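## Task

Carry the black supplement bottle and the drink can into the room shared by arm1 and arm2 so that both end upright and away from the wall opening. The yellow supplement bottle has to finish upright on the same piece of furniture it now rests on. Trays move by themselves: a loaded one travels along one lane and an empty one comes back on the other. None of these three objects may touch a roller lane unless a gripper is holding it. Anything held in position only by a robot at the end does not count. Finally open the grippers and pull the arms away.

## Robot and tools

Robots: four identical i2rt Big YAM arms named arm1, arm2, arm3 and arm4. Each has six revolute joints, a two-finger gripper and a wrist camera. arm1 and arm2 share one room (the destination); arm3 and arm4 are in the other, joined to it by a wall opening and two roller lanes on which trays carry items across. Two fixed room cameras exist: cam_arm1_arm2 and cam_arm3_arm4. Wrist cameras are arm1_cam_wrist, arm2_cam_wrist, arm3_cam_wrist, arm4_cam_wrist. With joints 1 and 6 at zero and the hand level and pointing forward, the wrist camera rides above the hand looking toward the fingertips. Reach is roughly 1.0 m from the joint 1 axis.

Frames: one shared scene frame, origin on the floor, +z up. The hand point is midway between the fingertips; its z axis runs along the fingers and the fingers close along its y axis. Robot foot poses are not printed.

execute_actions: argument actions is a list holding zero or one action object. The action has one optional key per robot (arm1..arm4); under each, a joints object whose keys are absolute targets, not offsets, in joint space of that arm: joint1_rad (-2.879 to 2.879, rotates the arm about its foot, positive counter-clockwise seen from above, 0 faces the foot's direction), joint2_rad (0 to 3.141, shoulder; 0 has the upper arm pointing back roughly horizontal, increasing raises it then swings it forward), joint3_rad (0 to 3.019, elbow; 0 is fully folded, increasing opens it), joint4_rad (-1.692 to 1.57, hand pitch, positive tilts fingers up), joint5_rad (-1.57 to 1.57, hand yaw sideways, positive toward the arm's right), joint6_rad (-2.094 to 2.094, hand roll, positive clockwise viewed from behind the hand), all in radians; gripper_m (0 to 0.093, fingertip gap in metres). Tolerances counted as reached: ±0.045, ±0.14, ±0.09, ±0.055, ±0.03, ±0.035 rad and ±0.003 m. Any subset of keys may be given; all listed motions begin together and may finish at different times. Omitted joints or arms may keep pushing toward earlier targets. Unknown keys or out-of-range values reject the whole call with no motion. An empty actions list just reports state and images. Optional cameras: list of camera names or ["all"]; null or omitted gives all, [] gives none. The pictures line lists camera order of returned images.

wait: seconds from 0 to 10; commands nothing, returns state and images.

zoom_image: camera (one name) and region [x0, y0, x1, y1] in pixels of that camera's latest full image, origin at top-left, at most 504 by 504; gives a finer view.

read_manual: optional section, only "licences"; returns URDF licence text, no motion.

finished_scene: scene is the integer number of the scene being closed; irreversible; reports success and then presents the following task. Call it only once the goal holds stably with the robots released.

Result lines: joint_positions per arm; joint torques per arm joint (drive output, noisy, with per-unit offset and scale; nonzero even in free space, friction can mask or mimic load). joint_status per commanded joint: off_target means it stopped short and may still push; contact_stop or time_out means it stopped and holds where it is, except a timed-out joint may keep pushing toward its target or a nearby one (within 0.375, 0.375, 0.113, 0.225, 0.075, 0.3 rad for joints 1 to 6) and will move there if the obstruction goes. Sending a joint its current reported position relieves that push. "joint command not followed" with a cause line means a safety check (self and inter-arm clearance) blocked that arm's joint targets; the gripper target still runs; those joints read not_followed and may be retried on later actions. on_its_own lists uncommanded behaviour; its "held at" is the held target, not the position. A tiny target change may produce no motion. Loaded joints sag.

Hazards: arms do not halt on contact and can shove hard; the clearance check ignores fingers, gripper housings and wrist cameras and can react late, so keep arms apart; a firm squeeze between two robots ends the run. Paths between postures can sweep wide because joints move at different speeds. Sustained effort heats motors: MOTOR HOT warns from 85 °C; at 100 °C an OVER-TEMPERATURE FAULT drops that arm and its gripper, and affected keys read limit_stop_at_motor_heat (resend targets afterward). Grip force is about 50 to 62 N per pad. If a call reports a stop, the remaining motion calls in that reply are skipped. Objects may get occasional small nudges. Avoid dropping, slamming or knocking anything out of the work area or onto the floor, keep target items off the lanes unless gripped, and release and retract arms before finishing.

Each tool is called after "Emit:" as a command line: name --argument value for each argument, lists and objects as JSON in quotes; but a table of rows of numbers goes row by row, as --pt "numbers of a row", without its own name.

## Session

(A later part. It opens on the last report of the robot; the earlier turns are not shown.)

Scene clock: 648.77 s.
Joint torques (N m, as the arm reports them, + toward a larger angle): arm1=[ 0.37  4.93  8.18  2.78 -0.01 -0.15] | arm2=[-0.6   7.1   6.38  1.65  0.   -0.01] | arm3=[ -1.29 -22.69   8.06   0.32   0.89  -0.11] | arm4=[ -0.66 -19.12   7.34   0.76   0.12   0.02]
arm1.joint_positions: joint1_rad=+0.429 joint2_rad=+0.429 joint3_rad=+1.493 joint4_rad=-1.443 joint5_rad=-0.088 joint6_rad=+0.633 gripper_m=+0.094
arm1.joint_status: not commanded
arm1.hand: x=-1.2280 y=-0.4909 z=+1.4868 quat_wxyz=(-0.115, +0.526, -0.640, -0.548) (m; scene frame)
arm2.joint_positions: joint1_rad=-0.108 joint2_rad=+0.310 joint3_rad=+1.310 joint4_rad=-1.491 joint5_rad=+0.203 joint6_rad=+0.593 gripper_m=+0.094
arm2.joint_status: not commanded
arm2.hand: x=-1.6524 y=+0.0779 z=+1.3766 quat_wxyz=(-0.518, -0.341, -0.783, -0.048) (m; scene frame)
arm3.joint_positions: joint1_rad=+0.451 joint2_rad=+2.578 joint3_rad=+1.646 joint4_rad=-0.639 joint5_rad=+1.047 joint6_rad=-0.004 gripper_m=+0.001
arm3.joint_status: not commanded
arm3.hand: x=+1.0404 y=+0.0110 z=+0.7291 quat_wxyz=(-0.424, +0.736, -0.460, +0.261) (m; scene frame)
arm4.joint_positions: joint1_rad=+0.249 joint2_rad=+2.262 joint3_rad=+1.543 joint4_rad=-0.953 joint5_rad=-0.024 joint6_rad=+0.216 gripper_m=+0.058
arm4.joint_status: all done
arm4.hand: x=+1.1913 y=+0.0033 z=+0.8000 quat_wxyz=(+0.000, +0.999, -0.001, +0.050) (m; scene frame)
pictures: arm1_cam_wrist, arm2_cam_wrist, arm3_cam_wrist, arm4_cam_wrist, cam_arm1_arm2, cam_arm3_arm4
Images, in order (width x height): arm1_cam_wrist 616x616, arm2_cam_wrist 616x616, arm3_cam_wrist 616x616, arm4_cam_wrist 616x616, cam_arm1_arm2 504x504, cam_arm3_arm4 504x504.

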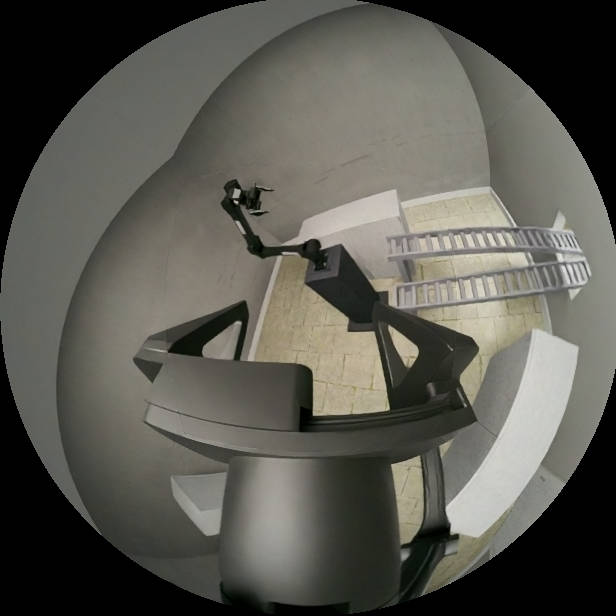

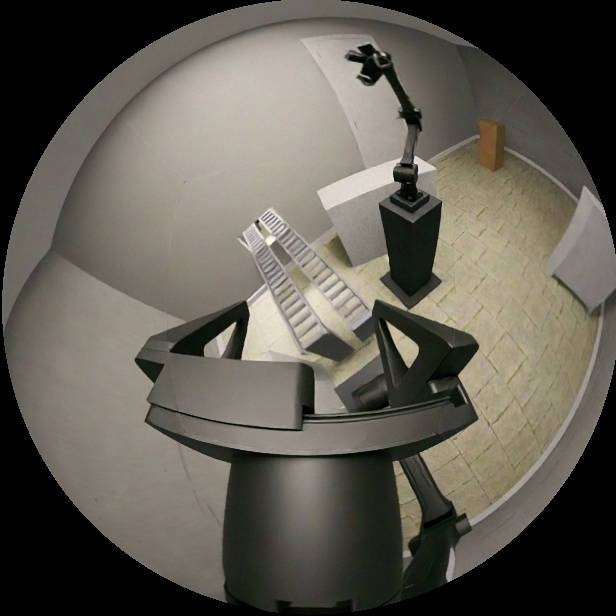

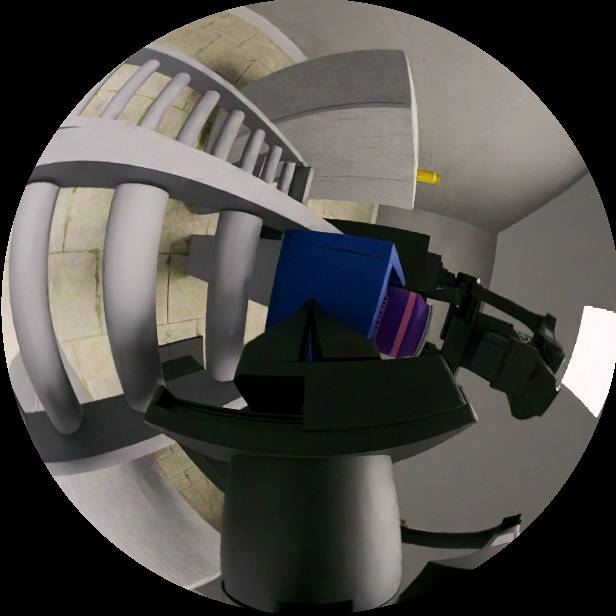

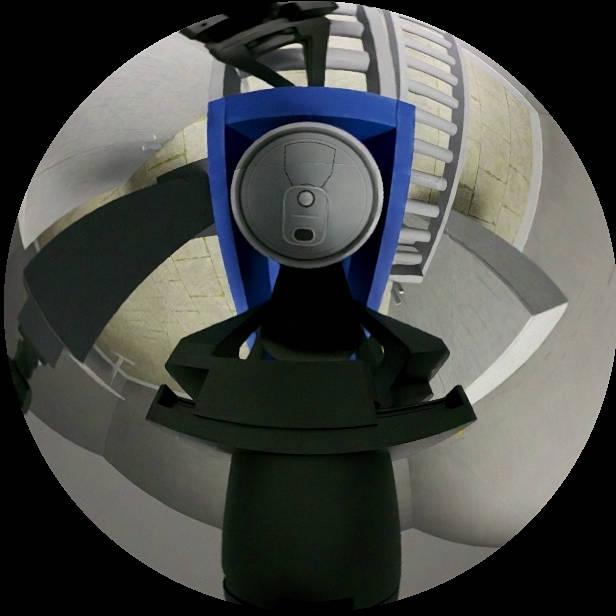

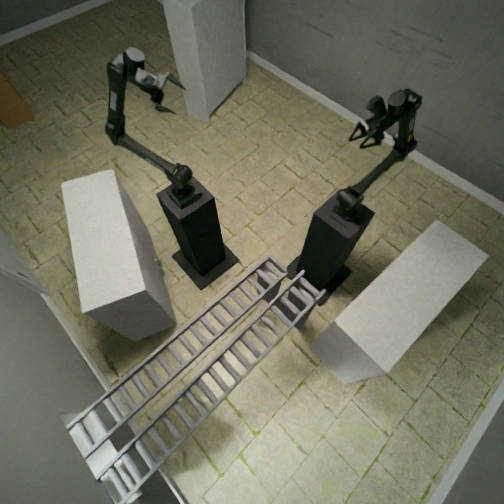

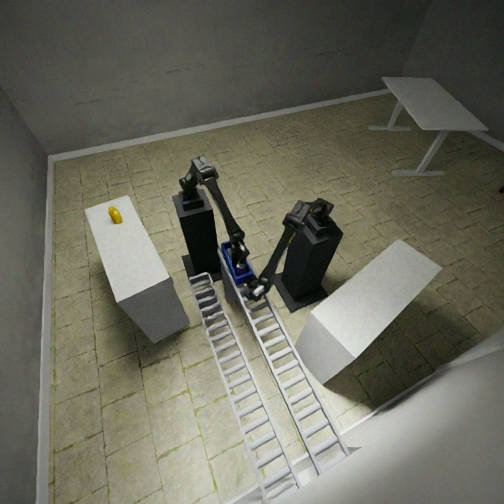

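Emit:
execute_actions --actions '[{"arm4": {"joints": {"joint2_rad": 2.285, "joint4_rad": -0.925}}}]' --cameras '["arm3_cam_wrist", "arm4_cam_wrist"]'

Scene clock: 652.27 s.
Joint torques (N m, as the arm reports them, + toward a larger angle): arm1=[ 0.19  5.02  8.19  2.77 -0.02 -0.15] | arm2=[-0.99  7.49  6.52  1.63  0.01 -0.05] | arm3=[ -1.19 -22.38   8.26   0.45   0.86  -0.1 ] | arm4=[ -0.08 -17.26   7.36   0.67   0.14   0.05]
arm1.joint_positions: joint1_rad=+0.429 joint2_rad=+0.429 joint3_rad=+1.493 joint4_rad=-1.443 joint5_rad=-0.088 joint6_rad=+0.633 gripper_m=+0.094
arm1.joint_status: not commanded
arm1.hand: x=-1.2280 y=-0.4909 z=+1.4868 quat_wxyz=(-0.115, +0.526, -0.640, -0.548) (m; scene frame)
arm2.joint_positions: joint1_rad=-0.108 joint2_rad=+0.310 joint3_rad=+1.310 joint4_rad=-1.491 joint5_rad=+0.203 joint6_rad=+0.593 gripper_m=+0.094
arm2.joint_status: not commanded
arm2.hand: x=-1.6524 y=+0.0779 z=+1.3766 quat_wxyz=(-0.518, -0.341, -0.783, -0.048) (m; scene frame)
arm3.joint_positions: joint1_rad=+0.451 joint2_rad=+2.578 joint3_rad=+1.646 joint4_rad=-0.639 joint5_rad=+1.047 joint6_rad=-0.004 gripper_m=+0.001
arm3.joint_status: not commanded
arm3.hand: x=+1.0404 y=+0.0110 z=+0.7291 quat_wxyz=(-0.424, +0.736, -0.460, +0.261) (m; scene frame)
arm4.joint_positions: joint1_rad=+0.249 joint2_rad=+2.274 joint3_rad=+1.543 joint4_rad=-0.938 joint5_rad=-0.024 joint6_rad=+0.216 gripper_m=+0.058
arm4.joint_status: all done
arm4.hand: x=+1.1908 y=+0.0032 z=+0.7929 quat_wxyz=(+0.000, +0.999, -0.001, +0.049) (m; scene frame)
pictures: arm3_cam_wrist, arm4_cam_wrist
Images, in order (width x height): arm3_cam_wrist 616x616, arm4_cam_wrist 616x616.

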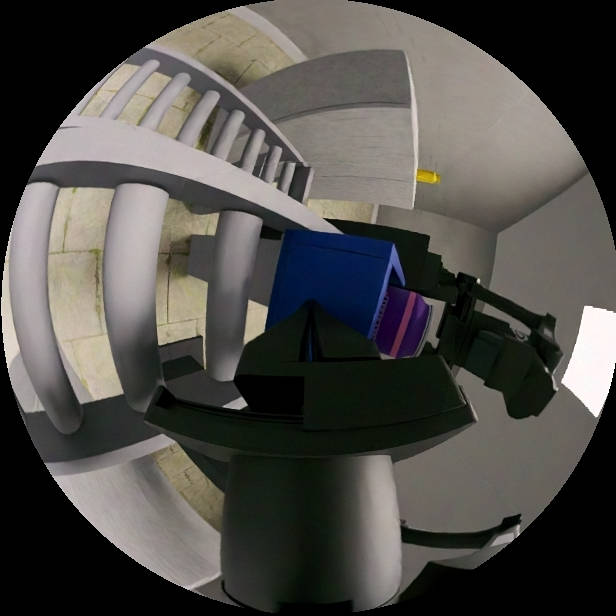

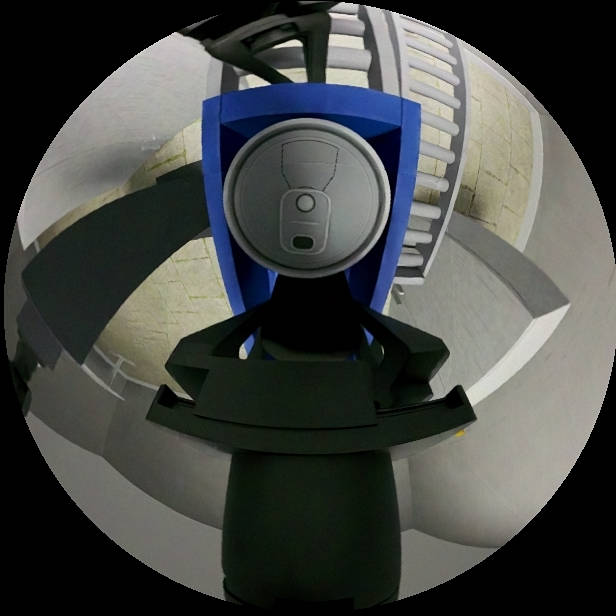

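Emit:
execute_actions --actions '[{"arm4": {"joints": {"gripper_m": 0.072, "joint2_rad": 2.274}}}]' --cameras '["arm3_cam_wrist", "arm4_cam_wrist"]'

Scene clock: 660.90 s.
Joint torques (N m, as the arm reports them, + toward a larger angle): arm1=[ 0.43  4.88  8.22  2.76 -0.01 -0.15] | arm2=[-0.06  6.39  6.28  1.78  0.03 -0.07] | arm3=[ -0.83 -22.16   8.07   0.44   0.83  -0.04] | arm4=[ -0.58 -18.87   7.28   0.71   0.17   0.1 ]
arm1.joint_positions: joint1_rad=+0.429 joint2_rad=+0.429 joint3_rad=+1.493 joint4_rad=-1.443 joint5_rad=-0.088 joint6_rad=+0.633 gripper_m=+0.094
arm1.joint_status: not commanded
arm1.hand: x=-1.2280 y=-0.4909 z=+1.4868 quat_wxyz=(-0.115, +0.526, -0.640, -0.548) (m; scene frame)
arm2.joint_positions: joint1_rad=-0.108 joint2_rad=+0.310 joint3_rad=+1.310 joint4_rad=-1.491 joint5_rad=+0.203 joint6_rad=+0.593 gripper_m=+0.094
arm2.joint_status: not commanded
arm2.hand: x=-1.6524 y=+0.0779 z=+1.3766 quat_wxyz=(-0.518, -0.341, -0.783, -0.048) (m; scene frame)
arm3.joint_positions: joint1_rad=+0.451 joint2_rad=+2.578 joint3_rad=+1.646 joint4_rad=-0.639 joint5_rad=+1.047 joint6_rad=-0.004 gripper_m=+0.001
arm3.joint_status: not commanded
arm3.hand: x=+1.0404 y=+0.0110 z=+0.7291 quat_wxyz=(-0.424, +0.736, -0.460, +0.261) (m; scene frame)
arm4.joint_positions: joint1_rad=+0.249 joint2_rad=+2.274 joint3_rad=+1.543 joint4_rad=-0.938 joint5_rad=-0.024 joint6_rad=+0.216 gripper_m=+0.072
arm4.joint_status: all done
arm4.hand: x=+1.1908 y=+0.0032 z=+0.7929 quat_wxyz=(+0.000, +0.999, -0.001, +0.049) (m; scene frame)
pictures: arm3_cam_wrist, arm4_cam_wrist
Images, in order (width x height): arm3_cam_wrist 616x616, arm4_cam_wrist 616x616.

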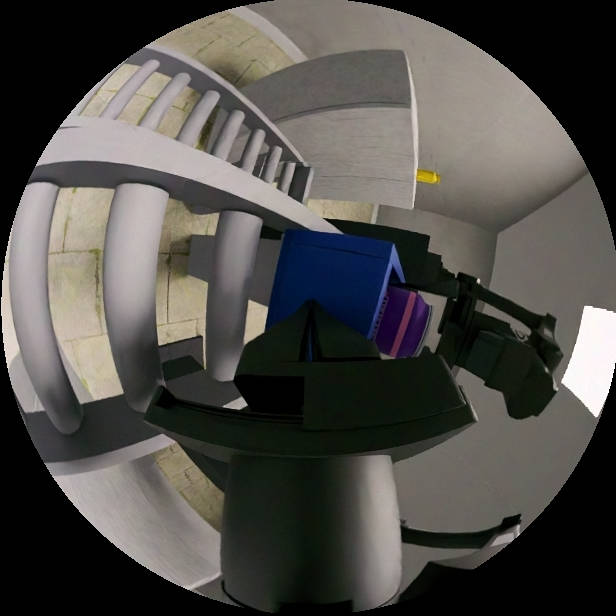

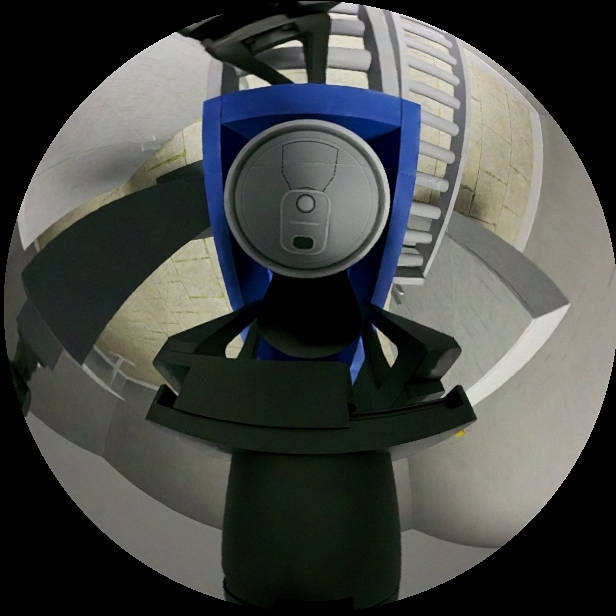

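Emit:
execute_actions --actions '[{"arm4": {"joints": {"joint2_rad": 1.3}}}]' --cameras '["arm3_cam_wrist", "arm4_cam_wrist", "cam_arm3_arm4"]'

Scene clock: 678.70 s.
Joint torques (N m, as the arm reports them, + toward a larger angle): arm1=[ 0.33  4.96  8.2   2.75 -0.02 -0.14] | arm2=[-1.07  6.83  6.33  1.71  0.01 -0.06] | arm3=[ -0.97 -23.22   8.17   0.27   0.82  -0.05] | arm4=[-0.91 -7.86  9.7   2.06  0.19  0.07]
arm1.joint_positions: joint1_rad=+0.429 joint2_rad=+0.429 joint3_rad=+1.493 joint4_rad=-1.443 joint5_rad=-0.088 joint6_rad=+0.633 gripper_m=+0.094
arm1.joint_status: not commanded
arm1.hand: x=-1.2280 y=-0.4909 z=+1.4868 quat_wxyz=(-0.115, +0.526, -0.640, -0.548) (m; scene frame)
arm2.joint_positions: joint1_rad=-0.108 joint2_rad=+0.310 joint3_rad=+1.310 joint4_rad=-1.491 joint5_rad=+0.203 joint6_rad=+0.593 gripper_m=+0.094
arm2.joint_status: not commanded
arm2.hand: x=-1.6524 y=+0.0779 z=+1.3766 quat_wxyz=(-0.518, -0.341, -0.783, -0.048) (m; scene frame)
arm3.joint_positions: joint1_rad=+0.451 joint2_rad=+2.578 joint3_rad=+1.646 joint4_rad=-0.639 joint5_rad=+1.047 joint6_rad=-0.004 gripper_m=+0.001
arm3.joint_status: not commanded
arm3.hand: x=+1.0404 y=+0.0110 z=+0.7291 quat_wxyz=(-0.424, +0.736, -0.460, +0.261) (m; scene frame)
arm4.joint_positions: joint1_rad=+0.249 joint2_rad=+1.296 joint3_rad=+1.549 joint4_rad=-0.934 joint5_rad=-0.024 joint6_rad=+0.216 gripper_m=+0.072
arm4.joint_status: all done
arm4.hand: x=+1.2249 y=+0.0090 z=+1.3715 quat_wxyz=(+0.102, +0.902, +0.005, -0.420) (m; scene frame)
pictures: arm3_cam_wrist, arm4_cam_wrist, cam_arm3_arm4
Images, in order (width x height): arm3_cam_wrist 616x616, arm4_cam_wrist 616x616, cam_arm3_arm4 504x504.

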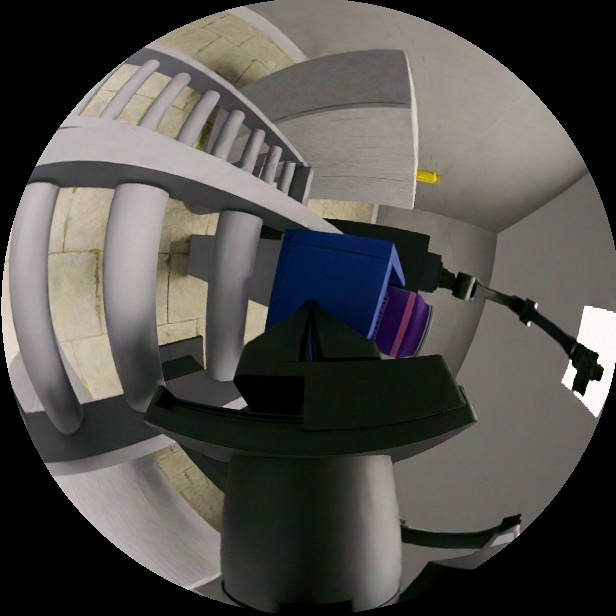

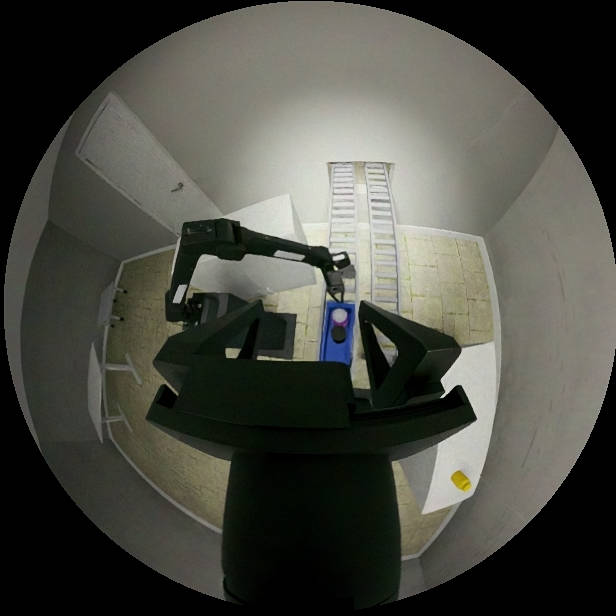

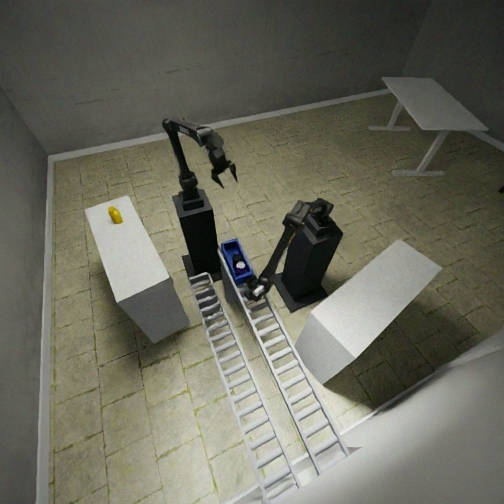

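Emit:
zoom_image --camera "arm4_cam_wrist" --region '[290, 240, 400, 370]'

Emit:
zoom_image --camera "cam_arm3_arm4" --region '[200, 225, 290, 315]'

Region (290, 240, 400, 370) of arm4_cam_wrist's 616x616 image, scaled by 3.877, with more detail than that image has; it fills the left 426 columns of this view, and the rest is white.

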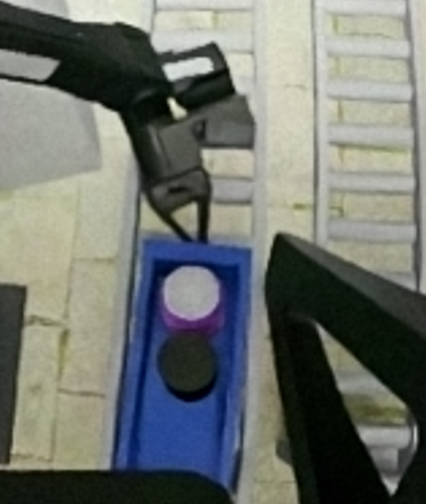

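Region (200, 225, 290, 315) of cam_arm3_arm4's 504x504 image, scaled by 5.600, with more detail than that image has.

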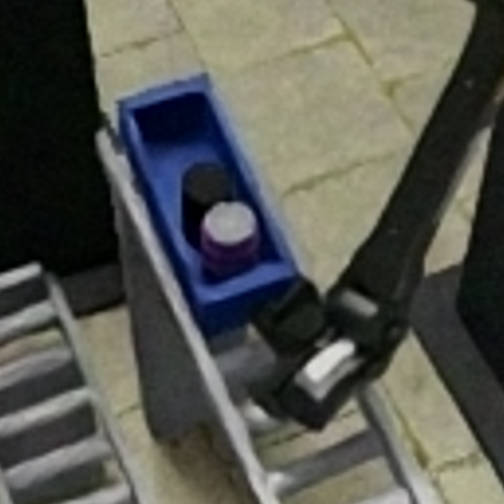

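Emit:
execute_actions --actions '[{"arm3": {"joints": {"joint2_rad": 1.85, "joint3_rad": 1.85}}, "arm4": {"joints": {"joint2_rad": 1.0}}}]' --cameras '["arm4_cam_wrist", "cam_arm3_arm4"]'

Scene clock: 693.70 s.
Joint torques (N m, as the arm reports them, + toward a larger angle): arm1=[ 0.35  4.89  8.21  2.77 -0.01 -0.14] | arm2=[-0.83  6.36  6.4   1.77 -0.01 -0.02] | arm3=[ -1.5  -20.31  12.72   1.15   0.38  -0.09] | arm4=[-1.19 -3.64  9.36  2.06  0.15  0.04]
arm1.joint_positions: joint1_rad=+0.429 joint2_rad=+0.429 joint3_rad=+1.493 joint4_rad=-1.443 joint5_rad=-0.088 joint6_rad=+0.633 gripper_m=+0.094
arm1.joint_status: not commanded
arm1.hand: x=-1.2280 y=-0.4909 z=+1.4868 quat_wxyz=(-0.115, +0.526, -0.640, -0.548) (m; scene frame)
arm2.joint_positions: joint1_rad=-0.108 joint2_rad=+0.310 joint3_rad=+1.310 joint4_rad=-1.491 joint5_rad=+0.203 joint6_rad=+0.593 gripper_m=+0.094
arm2.joint_status: not commanded
arm2.hand: x=-1.6524 y=+0.0779 z=+1.3766 quat_wxyz=(-0.518, -0.341, -0.783, -0.048) (m; scene frame)
arm3.joint_positions: joint1_rad=+0.451 joint2_rad=+1.859 joint3_rad=+1.831 joint4_rad=-0.638 joint5_rad=+1.051 joint6_rad=-0.004 gripper_m=+0.001
arm3.joint_status: all done
arm3.hand: x=+1.0033 y=+0.0941 z=+1.2865 quat_wxyz=(-0.582, +0.543, -0.599, -0.085) (m; scene frame)
arm4.joint_positions: joint1_rad=+0.249 joint2_rad=+1.005 joint3_rad=+1.547 joint4_rad=-0.934 joint5_rad=-0.024 joint6_rad=+0.216 gripper_m=+0.072
arm4.joint_status: all done
arm4.hand: x=+1.3374 y=+0.0332 z=+1.5067 quat_wxyz=(+0.128, +0.830, +0.007, -0.542) (m; scene frame)
pictures: arm4_cam_wrist, cam_arm3_arm4
Images, in order (width x height): arm4_cam_wrist 616x616, cam_arm3_arm4 504x504.

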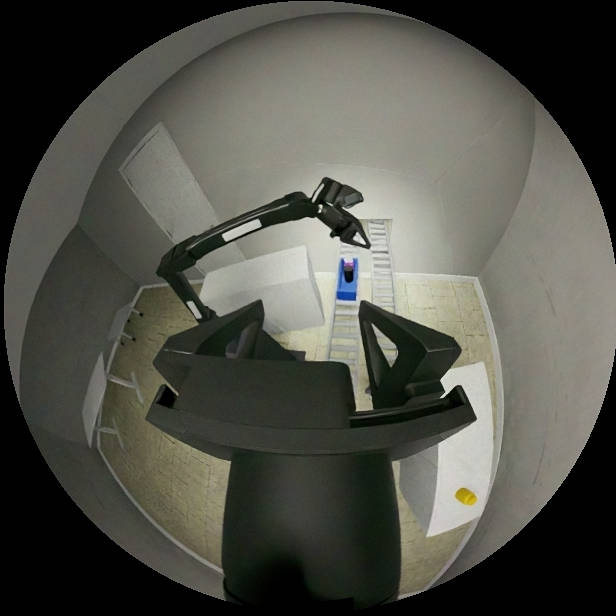

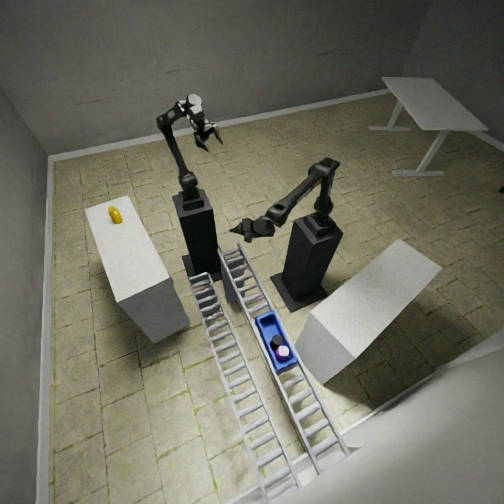

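Emit:
wait --seconds 8

Scene clock: 704.17 s.
Joint torques (N m, as the arm reports them, + toward a larger angle): arm1=[ 0.33  5.    8.2   2.76 -0.01 -0.15] | arm2=[ 0.07  6.29  6.31  1.73 -0.01 -0.01] | arm3=[ -0.73 -18.88  12.64   0.96   0.41  -0.08] | arm4=[-1.09 -3.17  9.19  2.27  0.14  0.01]
arm1.joint_positions: joint1_rad=+0.429 joint2_rad=+0.429 joint3_rad=+1.493 joint4_rad=-1.443 joint5_rad=-0.088 joint6_rad=+0.633 gripper_m=+0.094
arm1.joint_status: not commanded
arm1.hand: x=-1.2280 y=-0.4909 z=+1.4868 quat_wxyz=(-0.115, +0.526, -0.640, -0.548) (m; scene frame)
arm2.joint_positions: joint1_rad=-0.108 joint2_rad=+0.310 joint3_rad=+1.310 joint4_rad=-1.491 joint5_rad=+0.203 joint6_rad=+0.593 gripper_m=+0.094
arm2.joint_status: not commanded
arm2.hand: x=-1.6524 y=+0.0779 z=+1.3766 quat_wxyz=(-0.518, -0.341, -0.783, -0.048) (m; scene frame)
arm3.joint_positions: joint1_rad=+0.451 joint2_rad=+1.859 joint3_rad=+1.831 joint4_rad=-0.638 joint5_rad=+1.051 joint6_rad=-0.004 gripper_m=+0.001
arm3.joint_status: all done
arm3.hand: x=+1.0033 y=+0.0941 z=+1.2865 quat_wxyz=(-0.582, +0.543, -0.599, -0.085) (m; scene frame)
arm4.joint_positions: joint1_rad=+0.249 joint2_rad=+1.005 joint3_rad=+1.547 joint4_rad=-0.934 joint5_rad=-0.024 joint6_rad=+0.216 gripper_m=+0.072
arm4.joint_status: all done
arm4.hand: x=+1.3374 y=+0.0332 z=+1.5067 quat_wxyz=(+0.128, +0.830, +0.007, -0.542) (m; scene frame)
wait: 8.00 s; at rest from the start
pictures: arm1_cam_wrist, arm2_cam_wrist, arm3_cam_wrist, arm4_cam_wrist, cam_arm1_arm2, cam_arm3_arm4
Images, in order (width x height): arm1_cam_wrist 616x616, arm2_cam_wrist 616x616, arm3_cam_wrist 616x616, arm4_cam_wrist 616x616, cam_arm1_arm2 504x504, cam_arm3_arm4 504x504.

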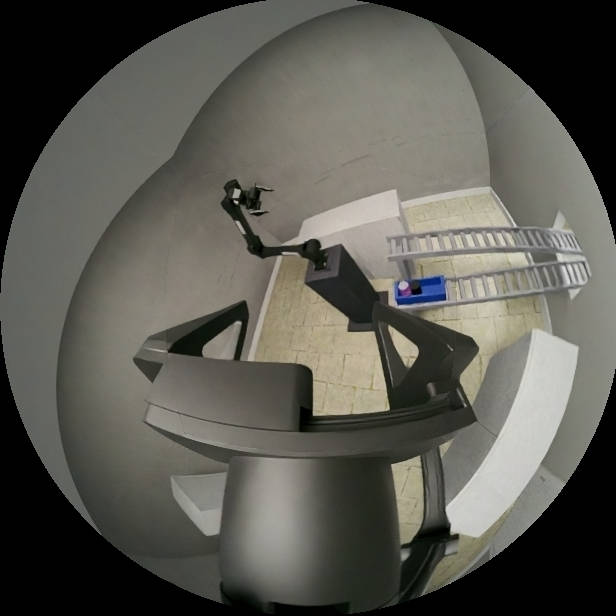

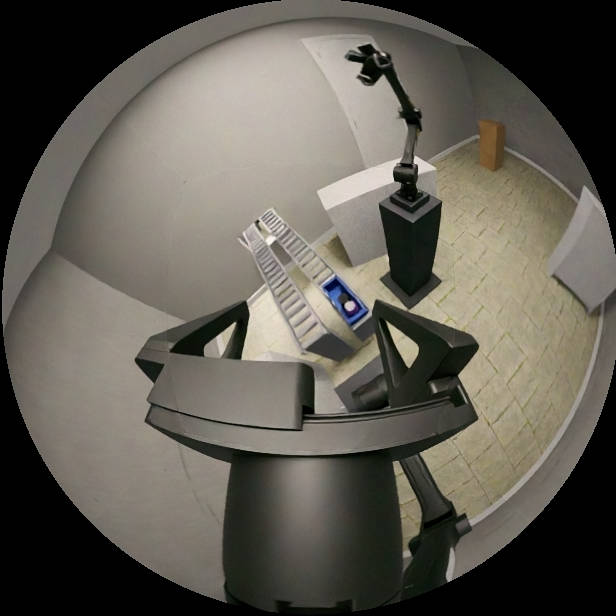

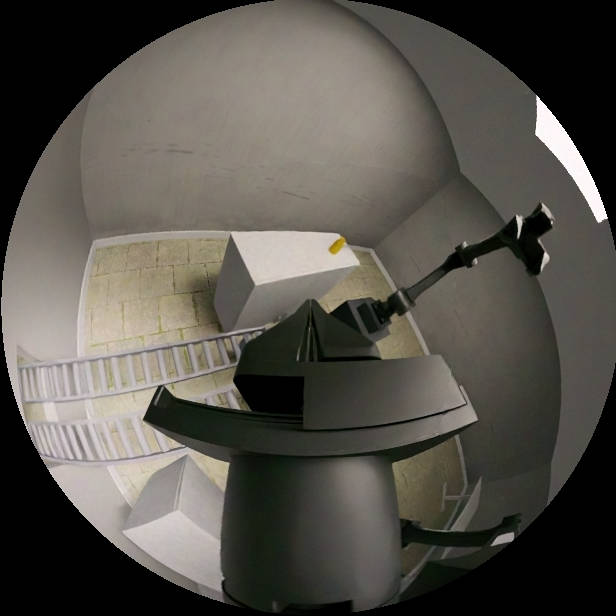

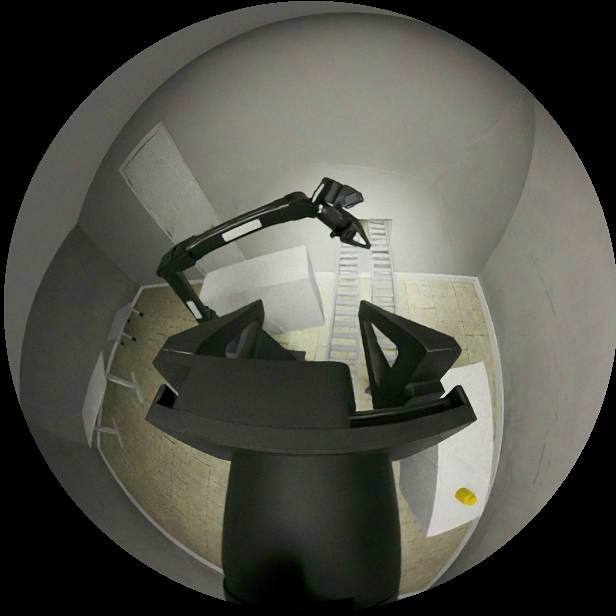

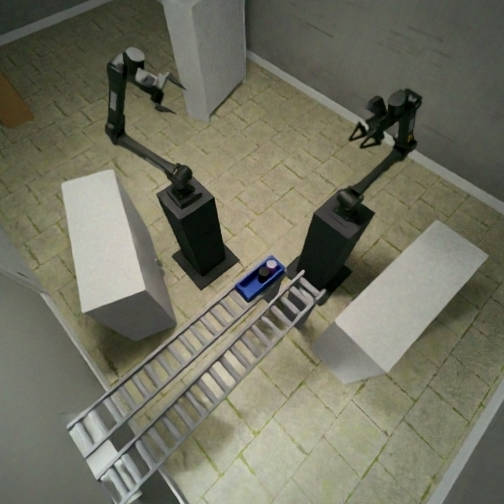

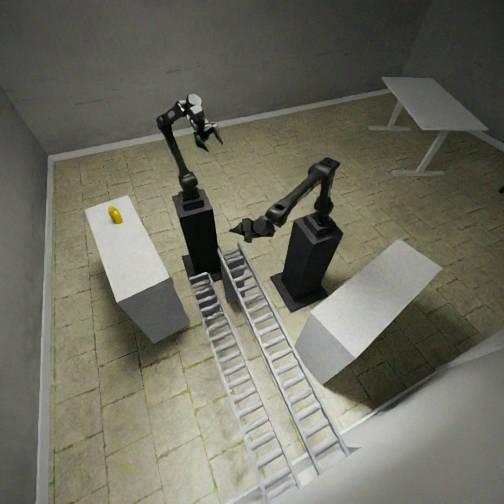

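Emit:
zoom_image --camera "cam_arm1_arm2" --region '[220, 240, 310, 310]'

Emit:
zoom_image --camera "arm1_cam_wrist" --region '[380, 260, 460, 320]'

Emit:
zoom_image --camera "cam_arm3_arm4" --region '[80, 185, 160, 255]'

Region (220, 240, 310, 310) of cam_arm1_arm2's 504x504 image, scaled by 5.600, with more detail than that image has.

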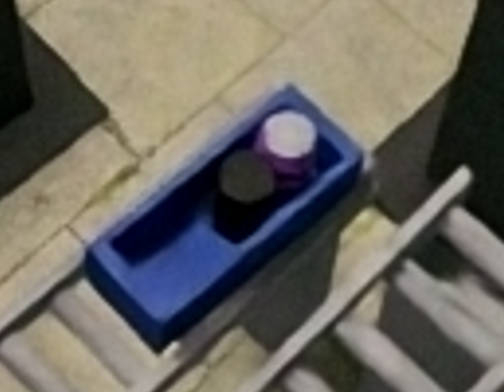

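Region (380, 260, 460, 320) of arm1_cam_wrist's 616x616 image, scaled by 6.300, with more detail than that image has; it fills the top 378 rows of this view, and the rest is white.

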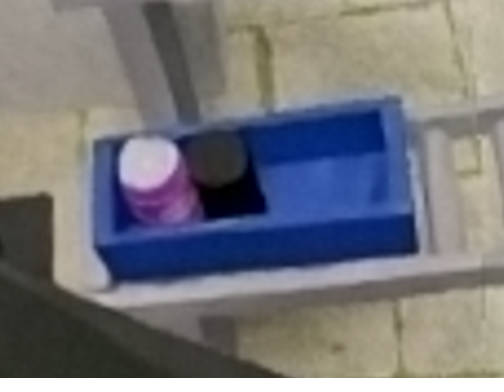

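Region (80, 185, 160, 255) of cam_arm3_arm4's 504x504 image, scaled by 6.300, with more detail than that image has; it fills the top 441 rows of this view, and the rest is white.

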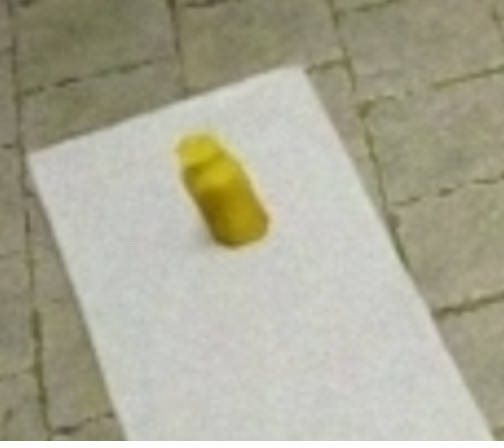

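The can and the black bottle are standing in the tray at the far end stop, the yellow bottle is still upright on its furniture, and all four arms are clear.

Emit:
finished_scene --scene 2

The scene is finished: the task was done.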